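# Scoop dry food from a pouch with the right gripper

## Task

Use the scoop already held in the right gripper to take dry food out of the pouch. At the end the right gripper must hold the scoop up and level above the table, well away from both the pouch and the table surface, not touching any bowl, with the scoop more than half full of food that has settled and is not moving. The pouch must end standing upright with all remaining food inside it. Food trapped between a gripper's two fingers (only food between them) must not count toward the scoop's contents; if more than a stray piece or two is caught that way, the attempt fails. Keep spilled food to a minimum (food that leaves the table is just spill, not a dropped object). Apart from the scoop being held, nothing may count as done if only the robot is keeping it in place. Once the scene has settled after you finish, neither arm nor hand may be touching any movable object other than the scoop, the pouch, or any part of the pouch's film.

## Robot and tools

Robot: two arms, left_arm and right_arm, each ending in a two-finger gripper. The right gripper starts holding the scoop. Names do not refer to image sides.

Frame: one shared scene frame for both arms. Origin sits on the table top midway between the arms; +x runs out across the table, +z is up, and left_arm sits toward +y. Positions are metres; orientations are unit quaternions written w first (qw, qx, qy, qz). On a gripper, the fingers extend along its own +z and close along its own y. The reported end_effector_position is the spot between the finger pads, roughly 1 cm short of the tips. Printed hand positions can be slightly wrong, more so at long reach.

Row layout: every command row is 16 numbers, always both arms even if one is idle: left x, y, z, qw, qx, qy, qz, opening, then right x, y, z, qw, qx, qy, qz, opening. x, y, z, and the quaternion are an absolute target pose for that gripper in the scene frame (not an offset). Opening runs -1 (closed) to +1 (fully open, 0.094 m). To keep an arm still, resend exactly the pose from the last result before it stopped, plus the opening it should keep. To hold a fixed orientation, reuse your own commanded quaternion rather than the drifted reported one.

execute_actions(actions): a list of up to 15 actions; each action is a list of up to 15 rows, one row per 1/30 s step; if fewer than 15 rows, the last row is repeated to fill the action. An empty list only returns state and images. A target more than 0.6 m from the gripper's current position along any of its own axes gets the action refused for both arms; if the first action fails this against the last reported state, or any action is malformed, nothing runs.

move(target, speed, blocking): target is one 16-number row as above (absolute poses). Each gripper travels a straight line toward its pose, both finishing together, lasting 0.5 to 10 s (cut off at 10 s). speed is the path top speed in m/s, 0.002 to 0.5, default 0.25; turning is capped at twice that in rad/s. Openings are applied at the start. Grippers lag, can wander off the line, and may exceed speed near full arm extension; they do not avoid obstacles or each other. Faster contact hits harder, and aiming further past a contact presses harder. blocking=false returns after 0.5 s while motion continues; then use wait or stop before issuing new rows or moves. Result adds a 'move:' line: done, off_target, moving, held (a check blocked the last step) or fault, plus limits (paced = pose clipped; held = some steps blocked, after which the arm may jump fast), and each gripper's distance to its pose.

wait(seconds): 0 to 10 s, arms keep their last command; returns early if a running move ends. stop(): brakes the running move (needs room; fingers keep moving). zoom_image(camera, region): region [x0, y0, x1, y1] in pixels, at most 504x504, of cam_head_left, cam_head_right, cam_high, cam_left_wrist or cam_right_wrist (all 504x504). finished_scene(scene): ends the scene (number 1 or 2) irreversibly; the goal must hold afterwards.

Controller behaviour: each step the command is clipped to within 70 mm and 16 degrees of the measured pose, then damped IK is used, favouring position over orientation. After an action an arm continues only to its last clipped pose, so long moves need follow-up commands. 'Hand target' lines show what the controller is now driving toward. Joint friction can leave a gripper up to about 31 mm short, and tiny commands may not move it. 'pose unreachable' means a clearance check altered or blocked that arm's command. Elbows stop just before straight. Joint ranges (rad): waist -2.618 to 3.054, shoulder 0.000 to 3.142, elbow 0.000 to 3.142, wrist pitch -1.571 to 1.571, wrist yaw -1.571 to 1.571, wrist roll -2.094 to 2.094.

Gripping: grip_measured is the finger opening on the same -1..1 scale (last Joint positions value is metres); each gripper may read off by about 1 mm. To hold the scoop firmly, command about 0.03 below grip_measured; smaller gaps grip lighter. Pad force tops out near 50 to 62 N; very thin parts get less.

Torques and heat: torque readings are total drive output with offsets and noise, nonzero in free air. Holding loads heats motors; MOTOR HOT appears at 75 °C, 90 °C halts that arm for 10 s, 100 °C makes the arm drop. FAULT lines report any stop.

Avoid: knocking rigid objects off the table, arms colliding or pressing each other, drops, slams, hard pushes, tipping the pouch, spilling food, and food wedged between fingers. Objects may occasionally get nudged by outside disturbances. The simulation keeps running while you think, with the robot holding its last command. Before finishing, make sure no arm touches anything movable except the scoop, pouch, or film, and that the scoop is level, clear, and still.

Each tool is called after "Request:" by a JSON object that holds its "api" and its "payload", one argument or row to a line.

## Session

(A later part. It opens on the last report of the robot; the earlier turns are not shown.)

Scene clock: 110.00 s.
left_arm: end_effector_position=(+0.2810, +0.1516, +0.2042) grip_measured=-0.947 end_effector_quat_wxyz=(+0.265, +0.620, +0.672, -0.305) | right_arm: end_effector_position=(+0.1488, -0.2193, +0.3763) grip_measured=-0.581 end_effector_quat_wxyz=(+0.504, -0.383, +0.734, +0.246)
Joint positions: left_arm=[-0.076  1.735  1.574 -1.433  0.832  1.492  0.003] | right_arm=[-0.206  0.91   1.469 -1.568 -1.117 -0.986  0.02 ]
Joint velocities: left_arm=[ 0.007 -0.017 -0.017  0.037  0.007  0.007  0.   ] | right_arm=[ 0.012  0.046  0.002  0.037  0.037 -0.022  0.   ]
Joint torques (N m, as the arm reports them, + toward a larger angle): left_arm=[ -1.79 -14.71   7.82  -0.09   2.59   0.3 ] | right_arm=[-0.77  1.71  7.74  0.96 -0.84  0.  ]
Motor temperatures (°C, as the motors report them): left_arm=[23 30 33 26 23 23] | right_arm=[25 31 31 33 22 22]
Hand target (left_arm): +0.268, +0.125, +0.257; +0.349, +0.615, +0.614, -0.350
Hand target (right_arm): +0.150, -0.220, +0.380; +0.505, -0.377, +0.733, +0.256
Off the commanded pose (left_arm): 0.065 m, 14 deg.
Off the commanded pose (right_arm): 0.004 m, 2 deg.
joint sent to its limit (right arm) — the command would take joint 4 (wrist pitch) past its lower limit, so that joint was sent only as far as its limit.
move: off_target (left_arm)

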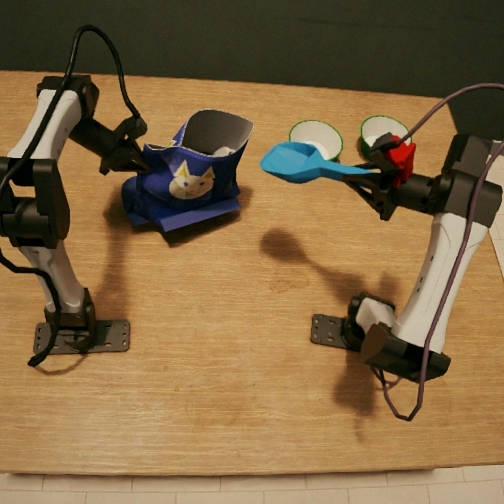

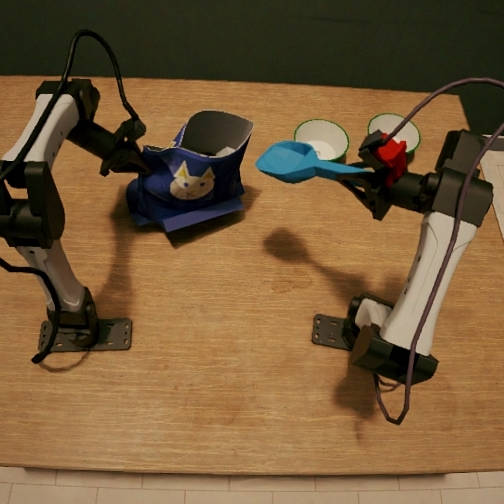

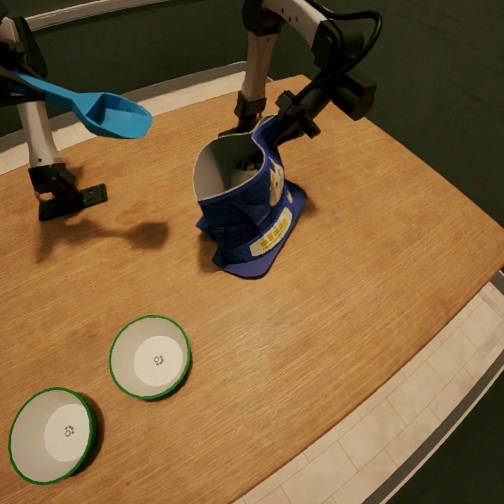

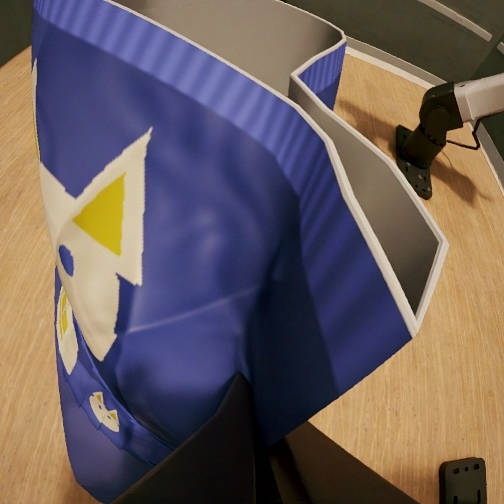

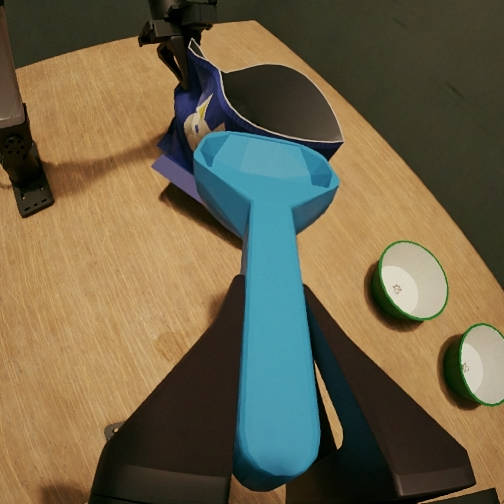

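Request:
{"api": "move", "payload": {
  "target": [0.45,0.14,0.22,0.3,0.64,0.64,-0.3,-1,0.2,-0.2,0.38,0.5,-0.38,0.73,0.26,-0.63],
  "speed": 0.06
}}

Request:
{"api": "move", "payload": {
  "target": [0.44,0.17,0.165,0.3,0.64,0.64,-0.3,-1,0.3,-0.12,0.38,0.346,-0.52,0.742,0.243,-0.63],
  "speed": 0.08
}}

Request:
{"api": "move", "payload": {
  "target": [0.44,0.18,0.165,0.3,0.64,0.64,-0.3,0.8,0.33,-0.06,0.37,0.346,-0.52,0.742,0.243,-0.63],
  "speed": 0.08
}}

Scene clock: 123.13 s.
left_arm: end_effector_position=(+0.4480, +0.1680, +0.1744) grip_measured=-0.947 end_effector_quat_wxyz=(+0.279, +0.637, +0.679, -0.235) | right_arm: end_effector_position=(+0.1918, -0.2023, +0.3865) grip_measured=-0.581 end_effector_quat_wxyz=(+0.506, -0.384, +0.729, +0.257)
Joint positions: left_arm=[-0.062  2.417  2.524 -1.576  0.741  1.472  0.002] | right_arm=[ 0.062  0.946  1.424 -1.147 -0.959 -0.589  0.02 ]
Joint velocities: left_arm=[ 0.007 -0.002 -0.012 -0.081 -0.081 -0.051  0.   ] | right_arm=[-0.002  0.002 -0.002  0.051 -0.051  0.037  0.001]
Joint torques (N m, as the arm reports them, + toward a larger angle): left_arm=[ -1.54 -17.82  10.19   0.51   1.89  -0.45] | right_arm=[ 0.95  0.56  5.48  1.75 -0.36  0.09]
Motor temperatures (°C, as the motors report them): left_arm=[23 37 34 25 27 23] | right_arm=[25 30 31 32 23 22]
Hand target (left_arm): +0.445, +0.144, +0.221; +0.341, +0.626, +0.649, -0.266
Hand target (right_arm): +0.199, -0.201, +0.380; +0.499, -0.382, +0.732, +0.262
Off the commanded pose (left_arm): 0.054 m, 9 deg.
Off the commanded pose (right_arm): 0.011 m, 1 deg.
joint sent to its limit (left arm) — the command would take joint 4 (wrist pitch) past its lower limit, so that joint was sent only as far as its limit.
move: off_target (left_arm, right_arm)

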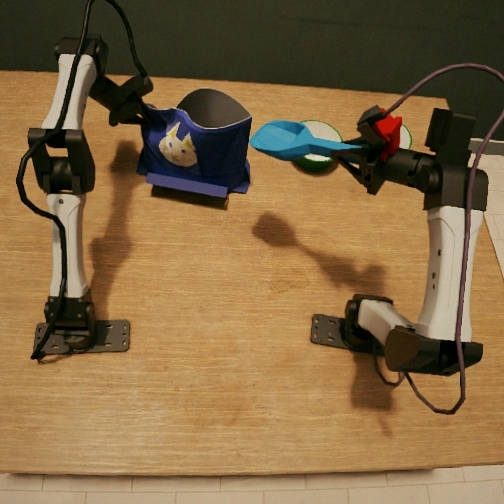

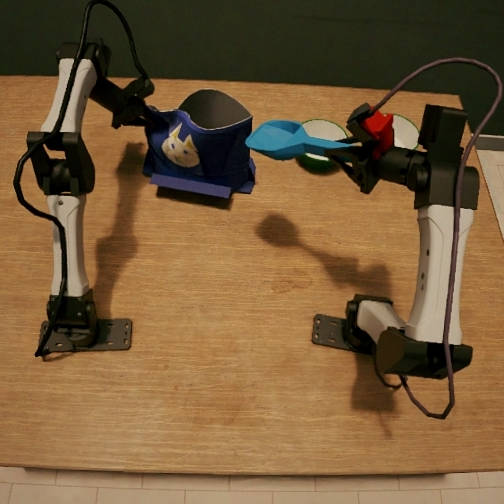

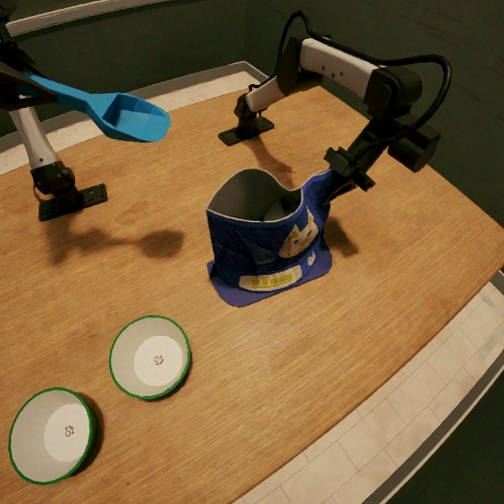

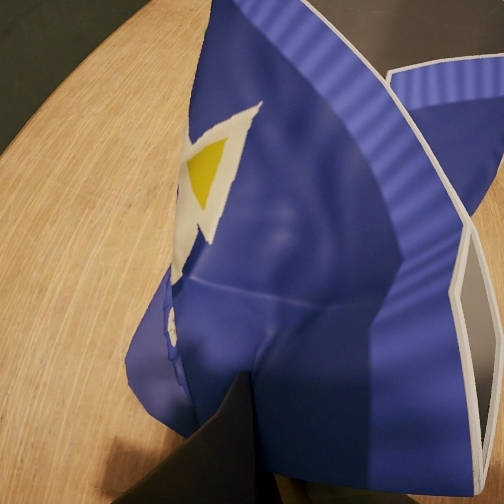

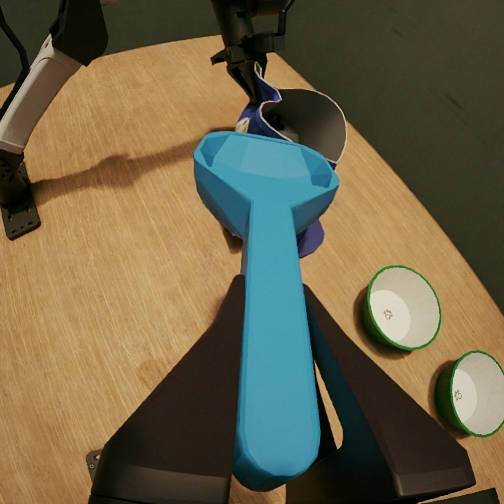

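Scene clock: 126.30 s.
left_arm: end_effector_position=(+0.4478, +0.1715, +0.1685) grip_measured=-0.947 end_effector_quat_wxyz=(+0.319, +0.650, +0.637, -0.264) | right_arm: end_effector_position=(+0.3008, -0.1255, +0.3845) grip_measured=-0.581 end_effector_quat_wxyz=(+0.356, -0.513, +0.742, +0.245)
Joint positions: left_arm=[-0.026  2.423  2.457 -1.555  0.853  1.611  0.002] | right_arm=[ 0.431  1.696  2.233 -1.483 -0.688 -0.724  0.02 ]
Joint velocities: left_arm=[ 0.012 -0.007  0.002  0.022  0.037 -0.022 -0.001] | right_arm=[-0.002 -0.027  0.007 -0.007 -0.037  0.007  0.   ]
Joint torques (N m, as the arm reports them, + toward a larger angle): left_arm=[ -0.26 -15.19   4.05   0.13   0.75  -0.21] | right_arm=[ 0.87 -6.    8.05  1.21 -0.4  -0.01]
Motor temperatures (°C, as the motors report them): left_arm=[23 39 34 25 26 23] | right_arm=[25 30 32 32 23 22]
Hand target (left_arm): +0.440, +0.170, +0.165; +0.311, +0.635, +0.645, -0.290
Hand target (right_arm): +0.301, -0.122, +0.380; +0.346, -0.517, +0.743, +0.246
Off the commanded pose (left_arm): 0.009 m, 5 deg.
Off the commanded pose (right_arm): 0.007 m, 1 deg.
joint sent to its limit (left arm) — the command would take joint 4 (wrist pitch) past its lower limit, so that joint was sent only as far as its limit.
move: off_target (left_arm)

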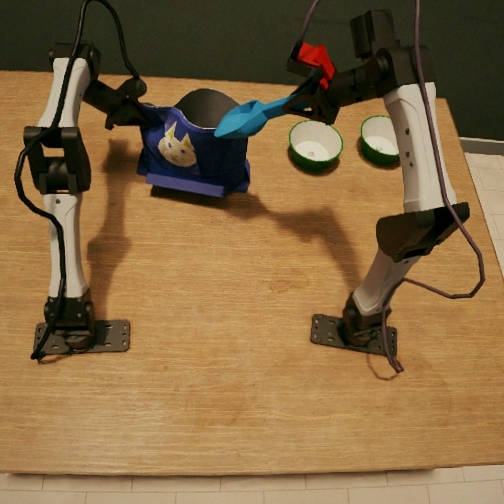

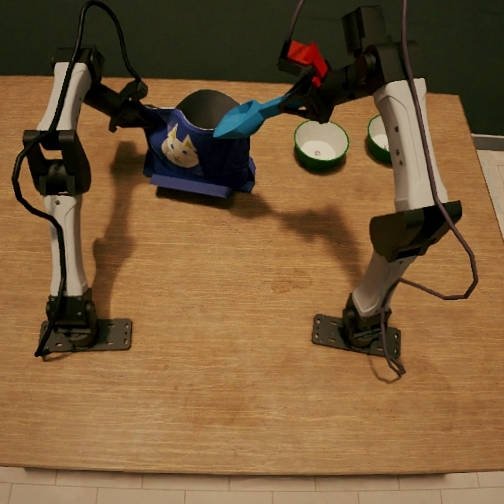

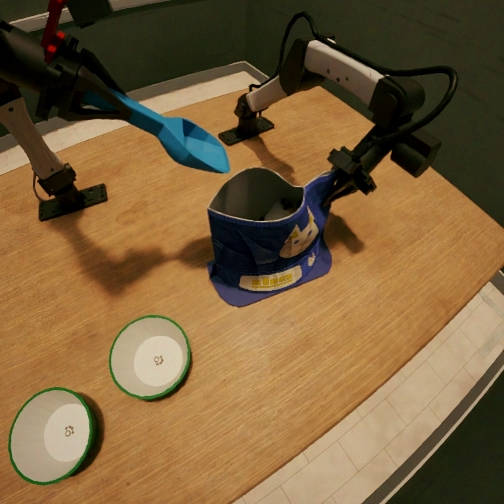

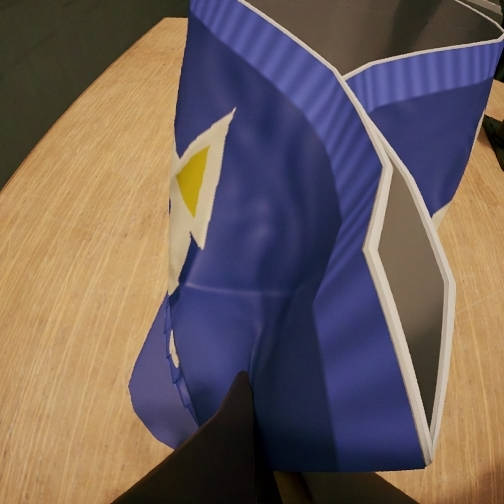

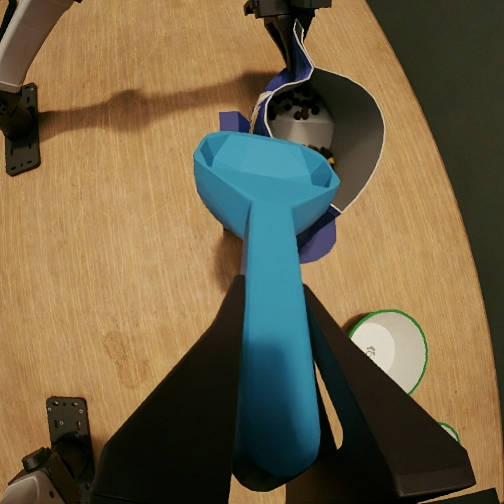

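Scene clock: 127.60 s.
left_arm: end_effector_position=(+0.4437, +0.1747, +0.1669) grip_measured=+0.797 end_effector_quat_wxyz=(+0.318, +0.641, +0.641, -0.277) | right_arm: end_effector_position=(+0.3246, -0.0660, +0.3706) grip_measured=-0.581 end_effector_quat_wxyz=(+0.340, -0.520, +0.744, +0.246)
Joint positions: left_arm=[-0.015  2.418  2.431 -1.566  0.872  1.616  0.084] | right_arm=[ 0.592  1.849  2.36  -1.405 -0.591 -0.589  0.02 ]
Joint velocities: left_arm=[ 0.002 -0.002 -0.017  0.007 -0.066 -0.081 -0.001] | right_arm=[-0.007 -0.022  0.007 -0.066 -0.066  0.007 -0.   ]
Joint torques (N m, as the arm reports them, + toward a larger angle): left_arm=[  0.58 -15.57   4.57   0.18   0.63   0.  ] | right_arm=[ 0.71 -7.77  8.28  1.62 -0.26  0.07]
Motor temperatures (°C, as the motors report them): left_arm=[23 40 34 25 26 23] | right_arm=[25 30 32 32 23 22]
Hand target (left_arm): +0.440, +0.180, +0.165; +0.315, +0.633, +0.647, -0.286
Hand target (right_arm): +0.330, -0.061, +0.370; +0.345, -0.520, +0.742, +0.244
Off the commanded pose (left_arm): 0.007 m, 3 deg.
Off the commanded pose (right_arm): 0.008 m, 1 deg.
joint sent to its limit (left arm) — the command would take joint 4 (wrist pitch) past its lower limit, so that joint was sent only as far as its limit.
move: off_target (left_arm)

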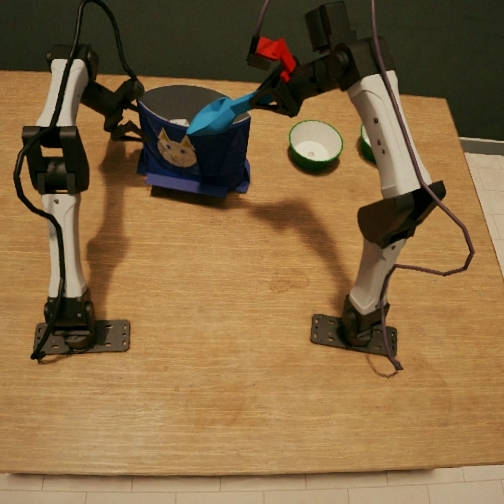

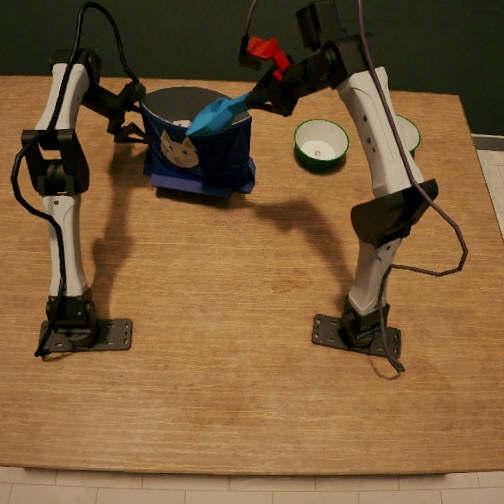

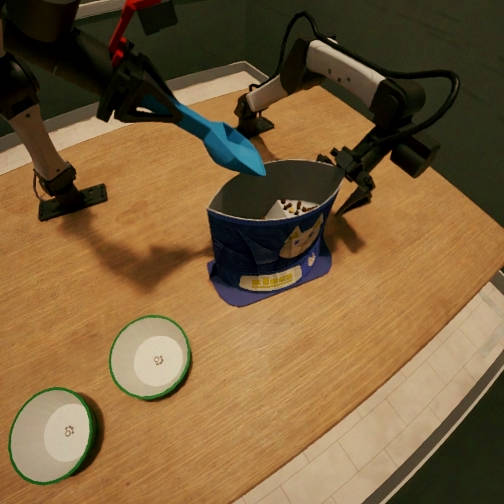

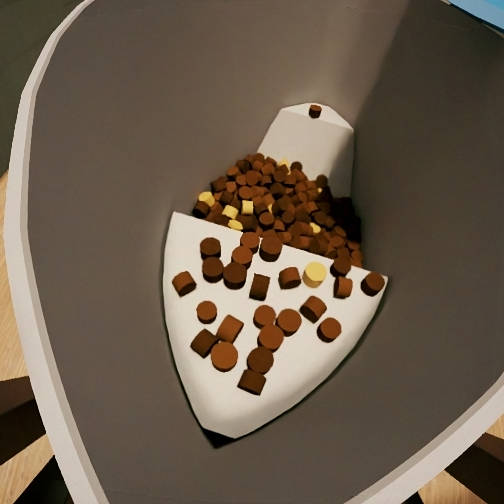

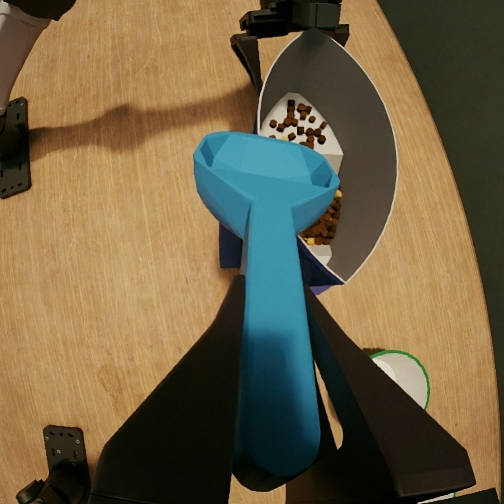

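Request:
{"api": "move", "payload": {
  "target": [0.44,0.2,0.165,0.315,0.633,0.647,-0.286,0.8,0.37,-0.05,0.35,0.366,-0.453,0.785,0.211,-0.63],
  "speed": 0.1
}}

Request:
{"api": "move", "payload": {
  "target": [0.44,0.2,0.165,0.315,0.633,0.647,-0.286,0.8,0.39,-0.02,0.27,0.224,-0.483,0.837,0.13,-0.63],
  "speed": 0.08
}}

Scene clock: 134.43 s.
left_arm: end_effector_position=(+0.4444, +0.1966, +0.1647) grip_measured=+0.797 end_effector_quat_wxyz=(+0.325, +0.635, +0.647, -0.270) | right_arm: end_effector_position=(+0.3632, -0.0577, +0.3626) grip_measured=-0.581 end_effector_quat_wxyz=(+0.373, -0.454, +0.781, +0.211)
Joint positions: left_arm=[ 0.033  2.408  2.404 -1.566  0.872  1.652  0.084] | right_arm=[ 0.621  1.849  2.275 -1.205 -0.449 -0.417  0.02 ]
Joint velocities: left_arm=[-0.012 -0.002 -0.002 -0.051  0.022  0.007 -0.   ] | right_arm=[ 0.002  0.017 -0.012 -0.037  0.022  0.051 -0.001]
Joint torques (N m, as the arm reports them, + toward a larger angle): left_arm=[  0.21 -15.76   4.47   0.14   0.54  -0.03] | right_arm=[ 0.9  -7.85  6.15  1.87 -0.16  0.07]
Motor temperatures (°C, as the motors report them): left_arm=[23 43 33 25 25 23] | right_arm=[25 30 32 33 22 22]
Hand target (left_arm): +0.440, +0.200, +0.165; +0.323, +0.629, +0.650, -0.278
Hand target (right_arm): +0.370, -0.051, +0.350; +0.365, -0.454, +0.785, +0.211
Off the commanded pose (left_arm): 0.006 m, 2 deg.
Off the commanded pose (right_arm): 0.016 m, 1 deg.
joint sent to its limit (left arm) — the command would take joint 4 (wrist pitch) past its lower limit, so that joint was sent only as far as its limit.
move: off_target (right_arm)

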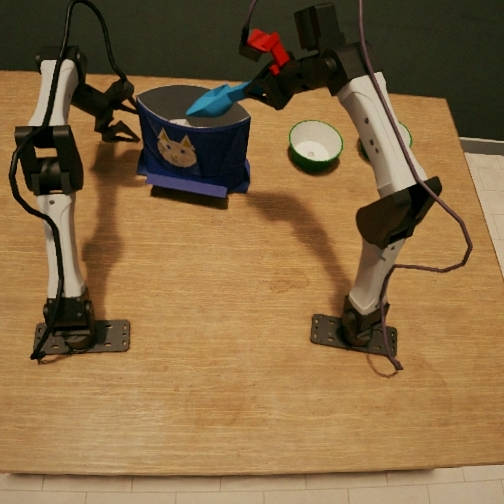

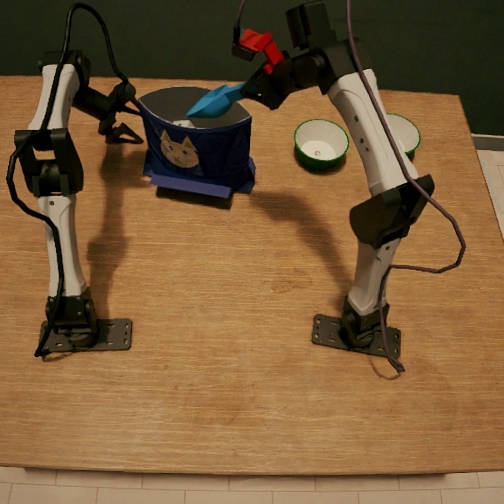

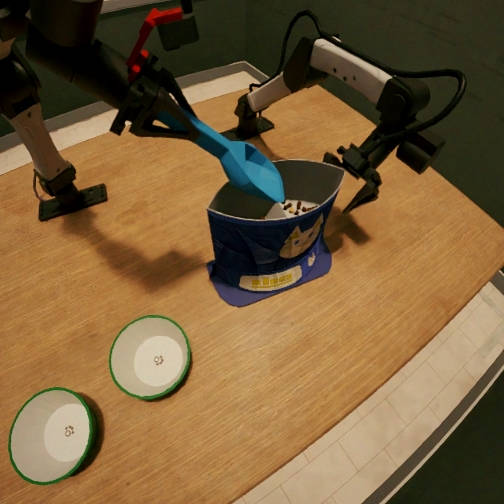

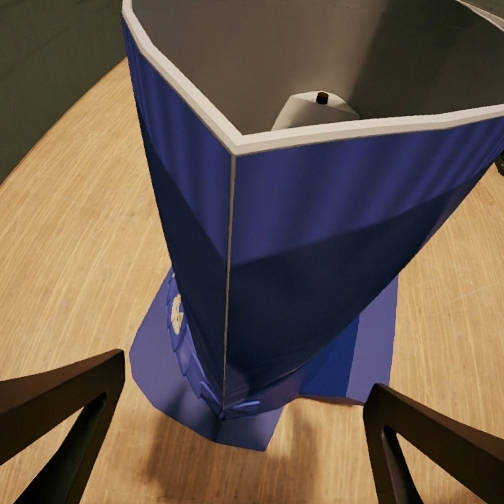

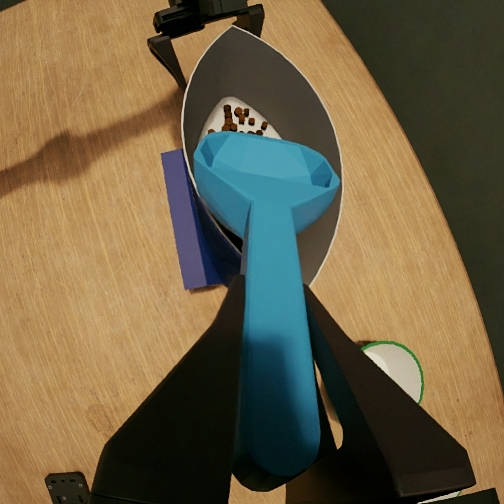

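Scene clock: 137.03 s.
left_arm: end_effector_position=(+0.4444, +0.1966, +0.1647) grip_measured=+0.797 end_effector_quat_wxyz=(+0.325, +0.635, +0.647, -0.270) | right_arm: end_effector_position=(+0.3919, -0.0230, +0.2754) grip_measured=-0.581 end_effector_quat_wxyz=(+0.251, -0.476, +0.832, +0.138)
Joint positions: left_arm=[ 0.033  2.408  2.404 -1.566  0.872  1.653  0.084] | right_arm=[ 0.723  2.313  2.84  -1.569 -0.253 -0.424  0.02 ]
Joint velocities: left_arm=[ 0.002  0.017  0.002  0.007 -0.007  0.066  0.001] | right_arm=[-0.012 -0.012 -0.007  0.007 -0.051 -0.022 -0.001]
Joint torques (N m, as the arm reports them, + toward a larger angle): left_arm=[  0.21 -15.65   4.66   0.14   0.56  -0.03] | right_arm=[  0.76 -11.46   8.27   1.18  -0.13   0.06]
Motor temperatures (°C, as the motors report them): left_arm=[23 44 33 25 25 23] | right_arm=[25 31 32 33 22 22]
Hand target (left_arm): +0.440, +0.200, +0.165; +0.323, +0.629, +0.650, -0.278
Hand target (right_arm): +0.390, -0.021, +0.269; +0.242, -0.477, +0.834, +0.134
Off the commanded pose (left_arm): 0.006 m, 2 deg.
Off the commanded pose (right_arm): 0.007 m, 3 deg.
joint sent to its limit (left arm) — the command would take joint 4 (wrist pitch) past its lower limit, so that joint was sent only as far as its limit.
joint sent to its limit (right arm) — the command would take joint 4 (wrist pitch) past its lower limit, so that joint was sent only as far as its limit.
move: off_target (right_arm)

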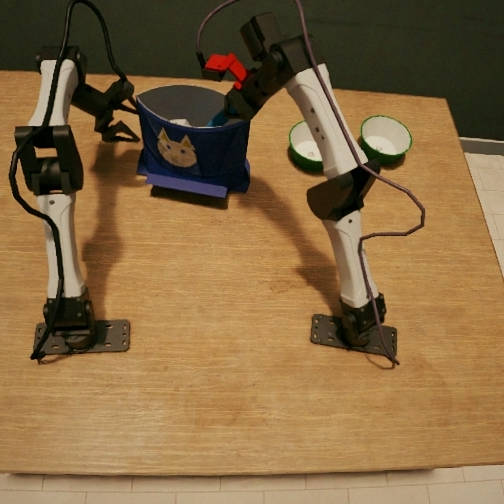

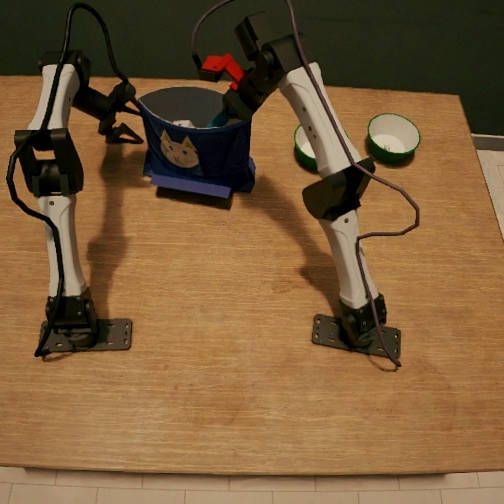

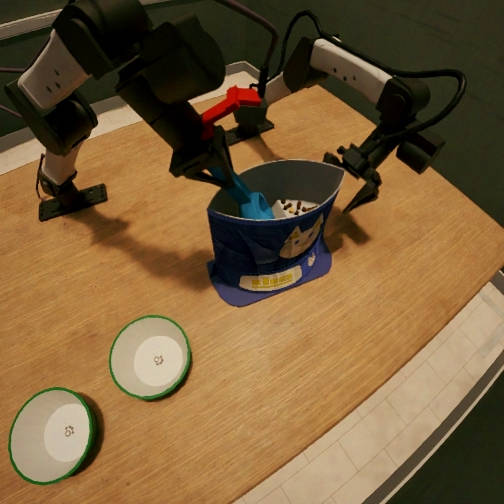

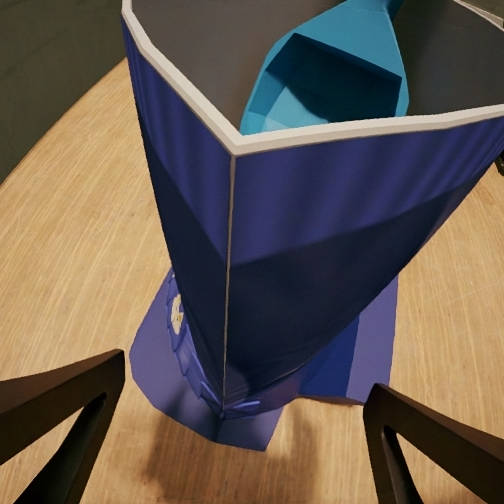

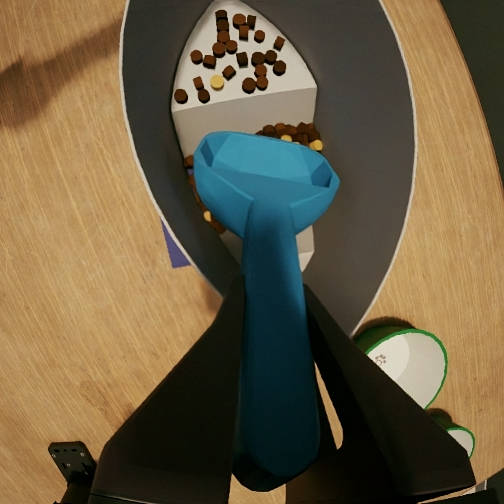

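Request:
{"api": "move", "payload": {
  "target": [0.42,0.21,0.2,0.36,0.58,0.67,-0.28,0.8,0.385,-0.045,0.255,0.142,-0.565,0.807,0.1,-0.63],
  "speed": 0.08
}}

Request:
{"api": "move", "payload": {
  "target": [0.42,0.21,0.2,0.36,0.58,0.67,-0.28,0.8,0.395,-0.02,0.2,0.142,-0.565,0.807,0.1,-0.63],
  "speed": 0.05
}}

Scene clock: 145.03 s.
left_arm: end_effector_position=(+0.4207, +0.2061, +0.2006) grip_measured=+0.797 end_effector_quat_wxyz=(+0.358, +0.590, +0.668, -0.278) | right_arm: end_effector_position=(+0.3852, -0.0322, +0.2598) grip_measured=-0.581 end_effector_quat_wxyz=(+0.229, -0.553, +0.793, +0.113)
Joint positions: left_arm=[ 0.076  2.201  2.155 -1.467  0.94   1.562  0.084] | right_arm=[ 0.714  2.27   2.718 -1.563 -0.252 -0.621  0.02 ]
Joint velocities: left_arm=[ 0.002  0.007 -0.012  0.037  0.007 -0.037  0.001] | right_arm=[-0.002  0.002  0.002  0.022 -0.022 -0.022  0.001]
Joint torques (N m, as the arm reports them, + toward a larger angle): left_arm=[  0.29 -14.32   4.93   0.52   0.6   -0.12] | right_arm=[ -1.1  -13.72   5.05   0.96   0.    -0.03]
Motor temperatures (°C, as the motors report them): left_arm=[22 47 32 25 24 23] | right_arm=[25 34 32 32 22 22]
Hand target (left_arm): +0.420, +0.210, +0.200; +0.361, +0.582, +0.672, -0.281
Hand target (right_arm): +0.385, -0.044, +0.255; +0.214, -0.550, +0.801, +0.102
Off the commanded pose (left_arm): 0.004 m, 1 deg.
Off the commanded pose (right_arm): 0.014 m, 10 deg.
joint sent to its limit (right arm) — the command would take joint 4 (wrist pitch) past its lower limit, so that joint was sent only as far as its limit.
move: off_target (right_arm)

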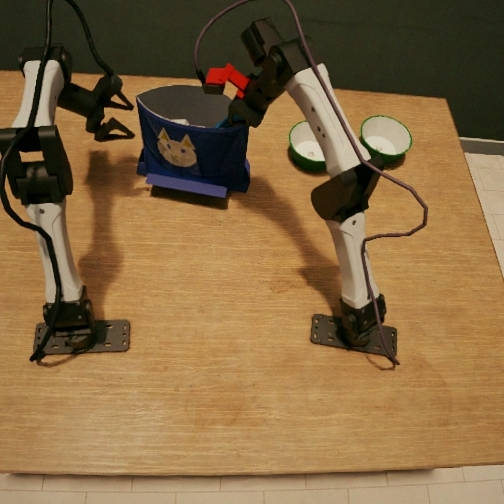

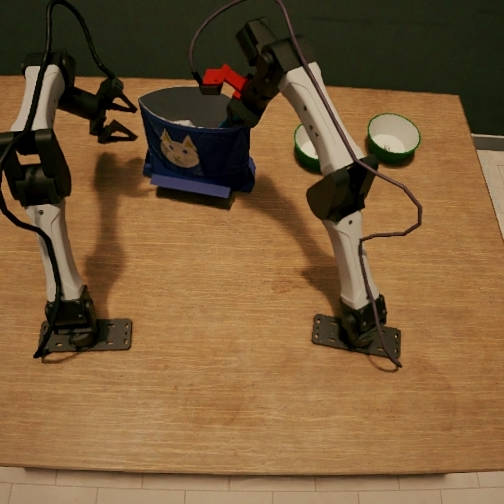

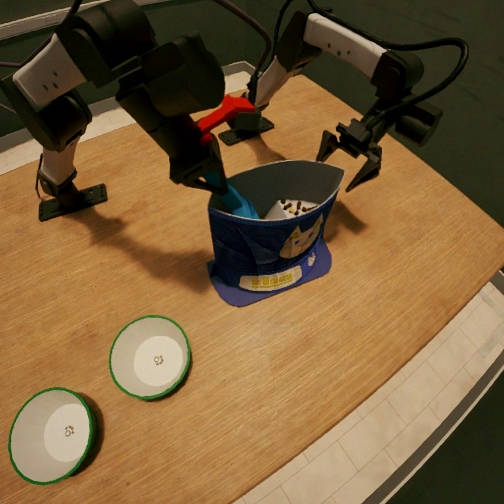

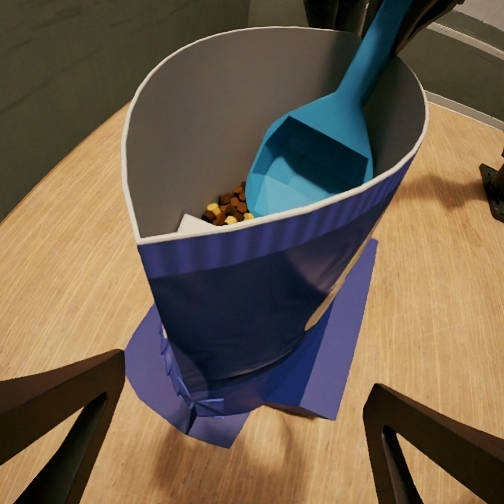

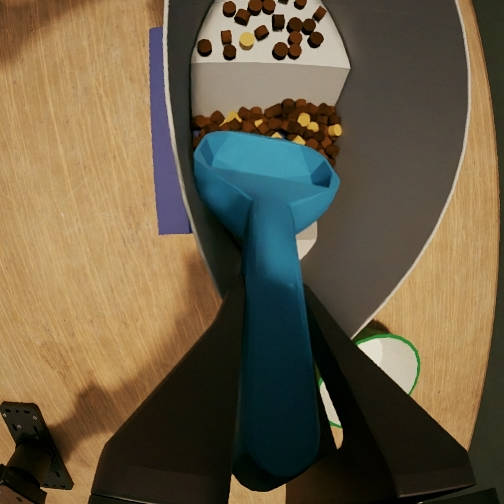

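Scene clock: 147.07 s.
left_arm: end_effector_position=(+0.4207, +0.2060, +0.2006) grip_measured=+0.797 end_effector_quat_wxyz=(+0.358, +0.589, +0.668, -0.279) | right_arm: end_effector_position=(+0.3989, -0.0232, +0.2448) grip_measured=-0.581 end_effector_quat_wxyz=(+0.230, -0.555, +0.792, +0.106)
Joint positions: left_arm=[ 0.076  2.201  2.155 -1.466  0.941  1.56   0.084] | right_arm=[ 0.721  2.335  2.765 -1.542 -0.236 -0.622  0.02 ]
Joint velocities: left_arm=[-0.017 -0.007  0.002  0.037  0.066  0.051 -0.   ] | right_arm=[-0.002  0.002  0.032  0.007 -0.022 -0.022 -0.001]
Joint torques (N m, as the arm reports them, + toward a larger angle): left_arm=[  0.32 -14.1    4.87   0.53   0.64  -0.14] | right_arm=[ 1.41 -7.6   5.85  0.81  0.05  0.05]
Motor temperatures (°C, as the motors report them): left_arm=[22 47 32 25 24 23] | right_arm=[25 34 32 32 22 22]
Hand target (left_arm): +0.420, +0.210, +0.200; +0.361, +0.582, +0.672, -0.281
Hand target (right_arm): +0.394, -0.021, +0.202; +0.168, -0.560, +0.805, +0.100
Off the commanded pose (left_arm): 0.004 m, 1 deg.
Off the commanded pose (right_arm): 0.045 m, 10 deg.
joint sent to its limit (right arm) — the command would take joint 4 (wrist pitch) past its lower limit, so that joint was sent only as far as its limit.
move: off_target (right_arm)

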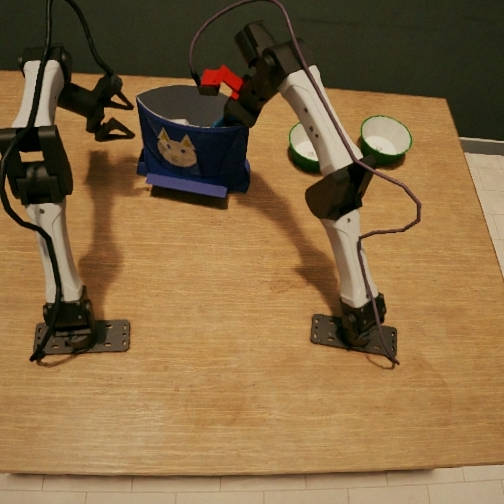

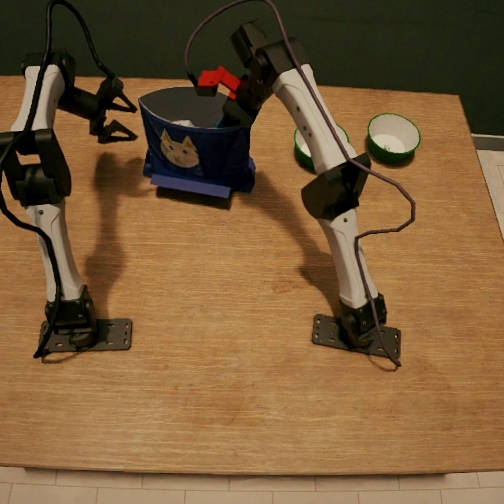

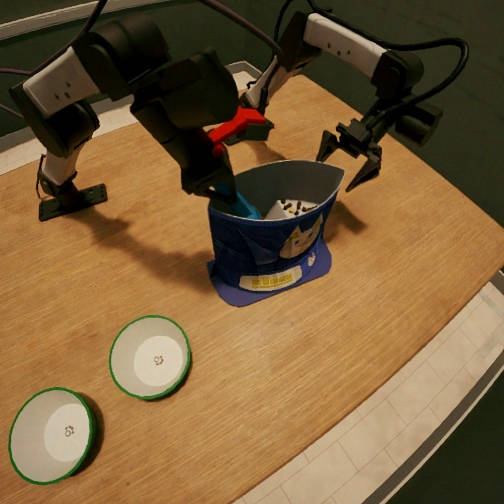

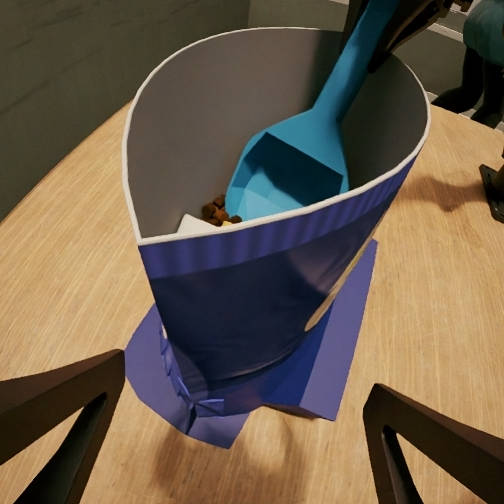

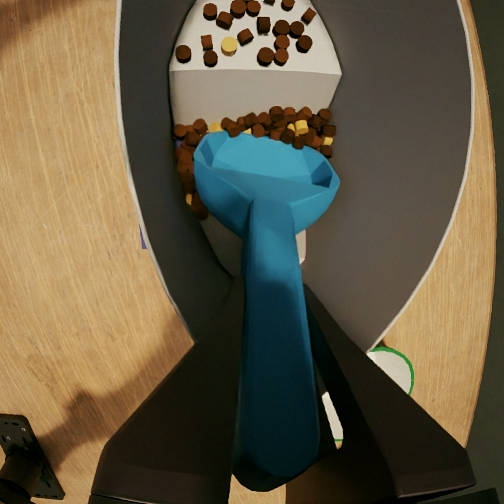

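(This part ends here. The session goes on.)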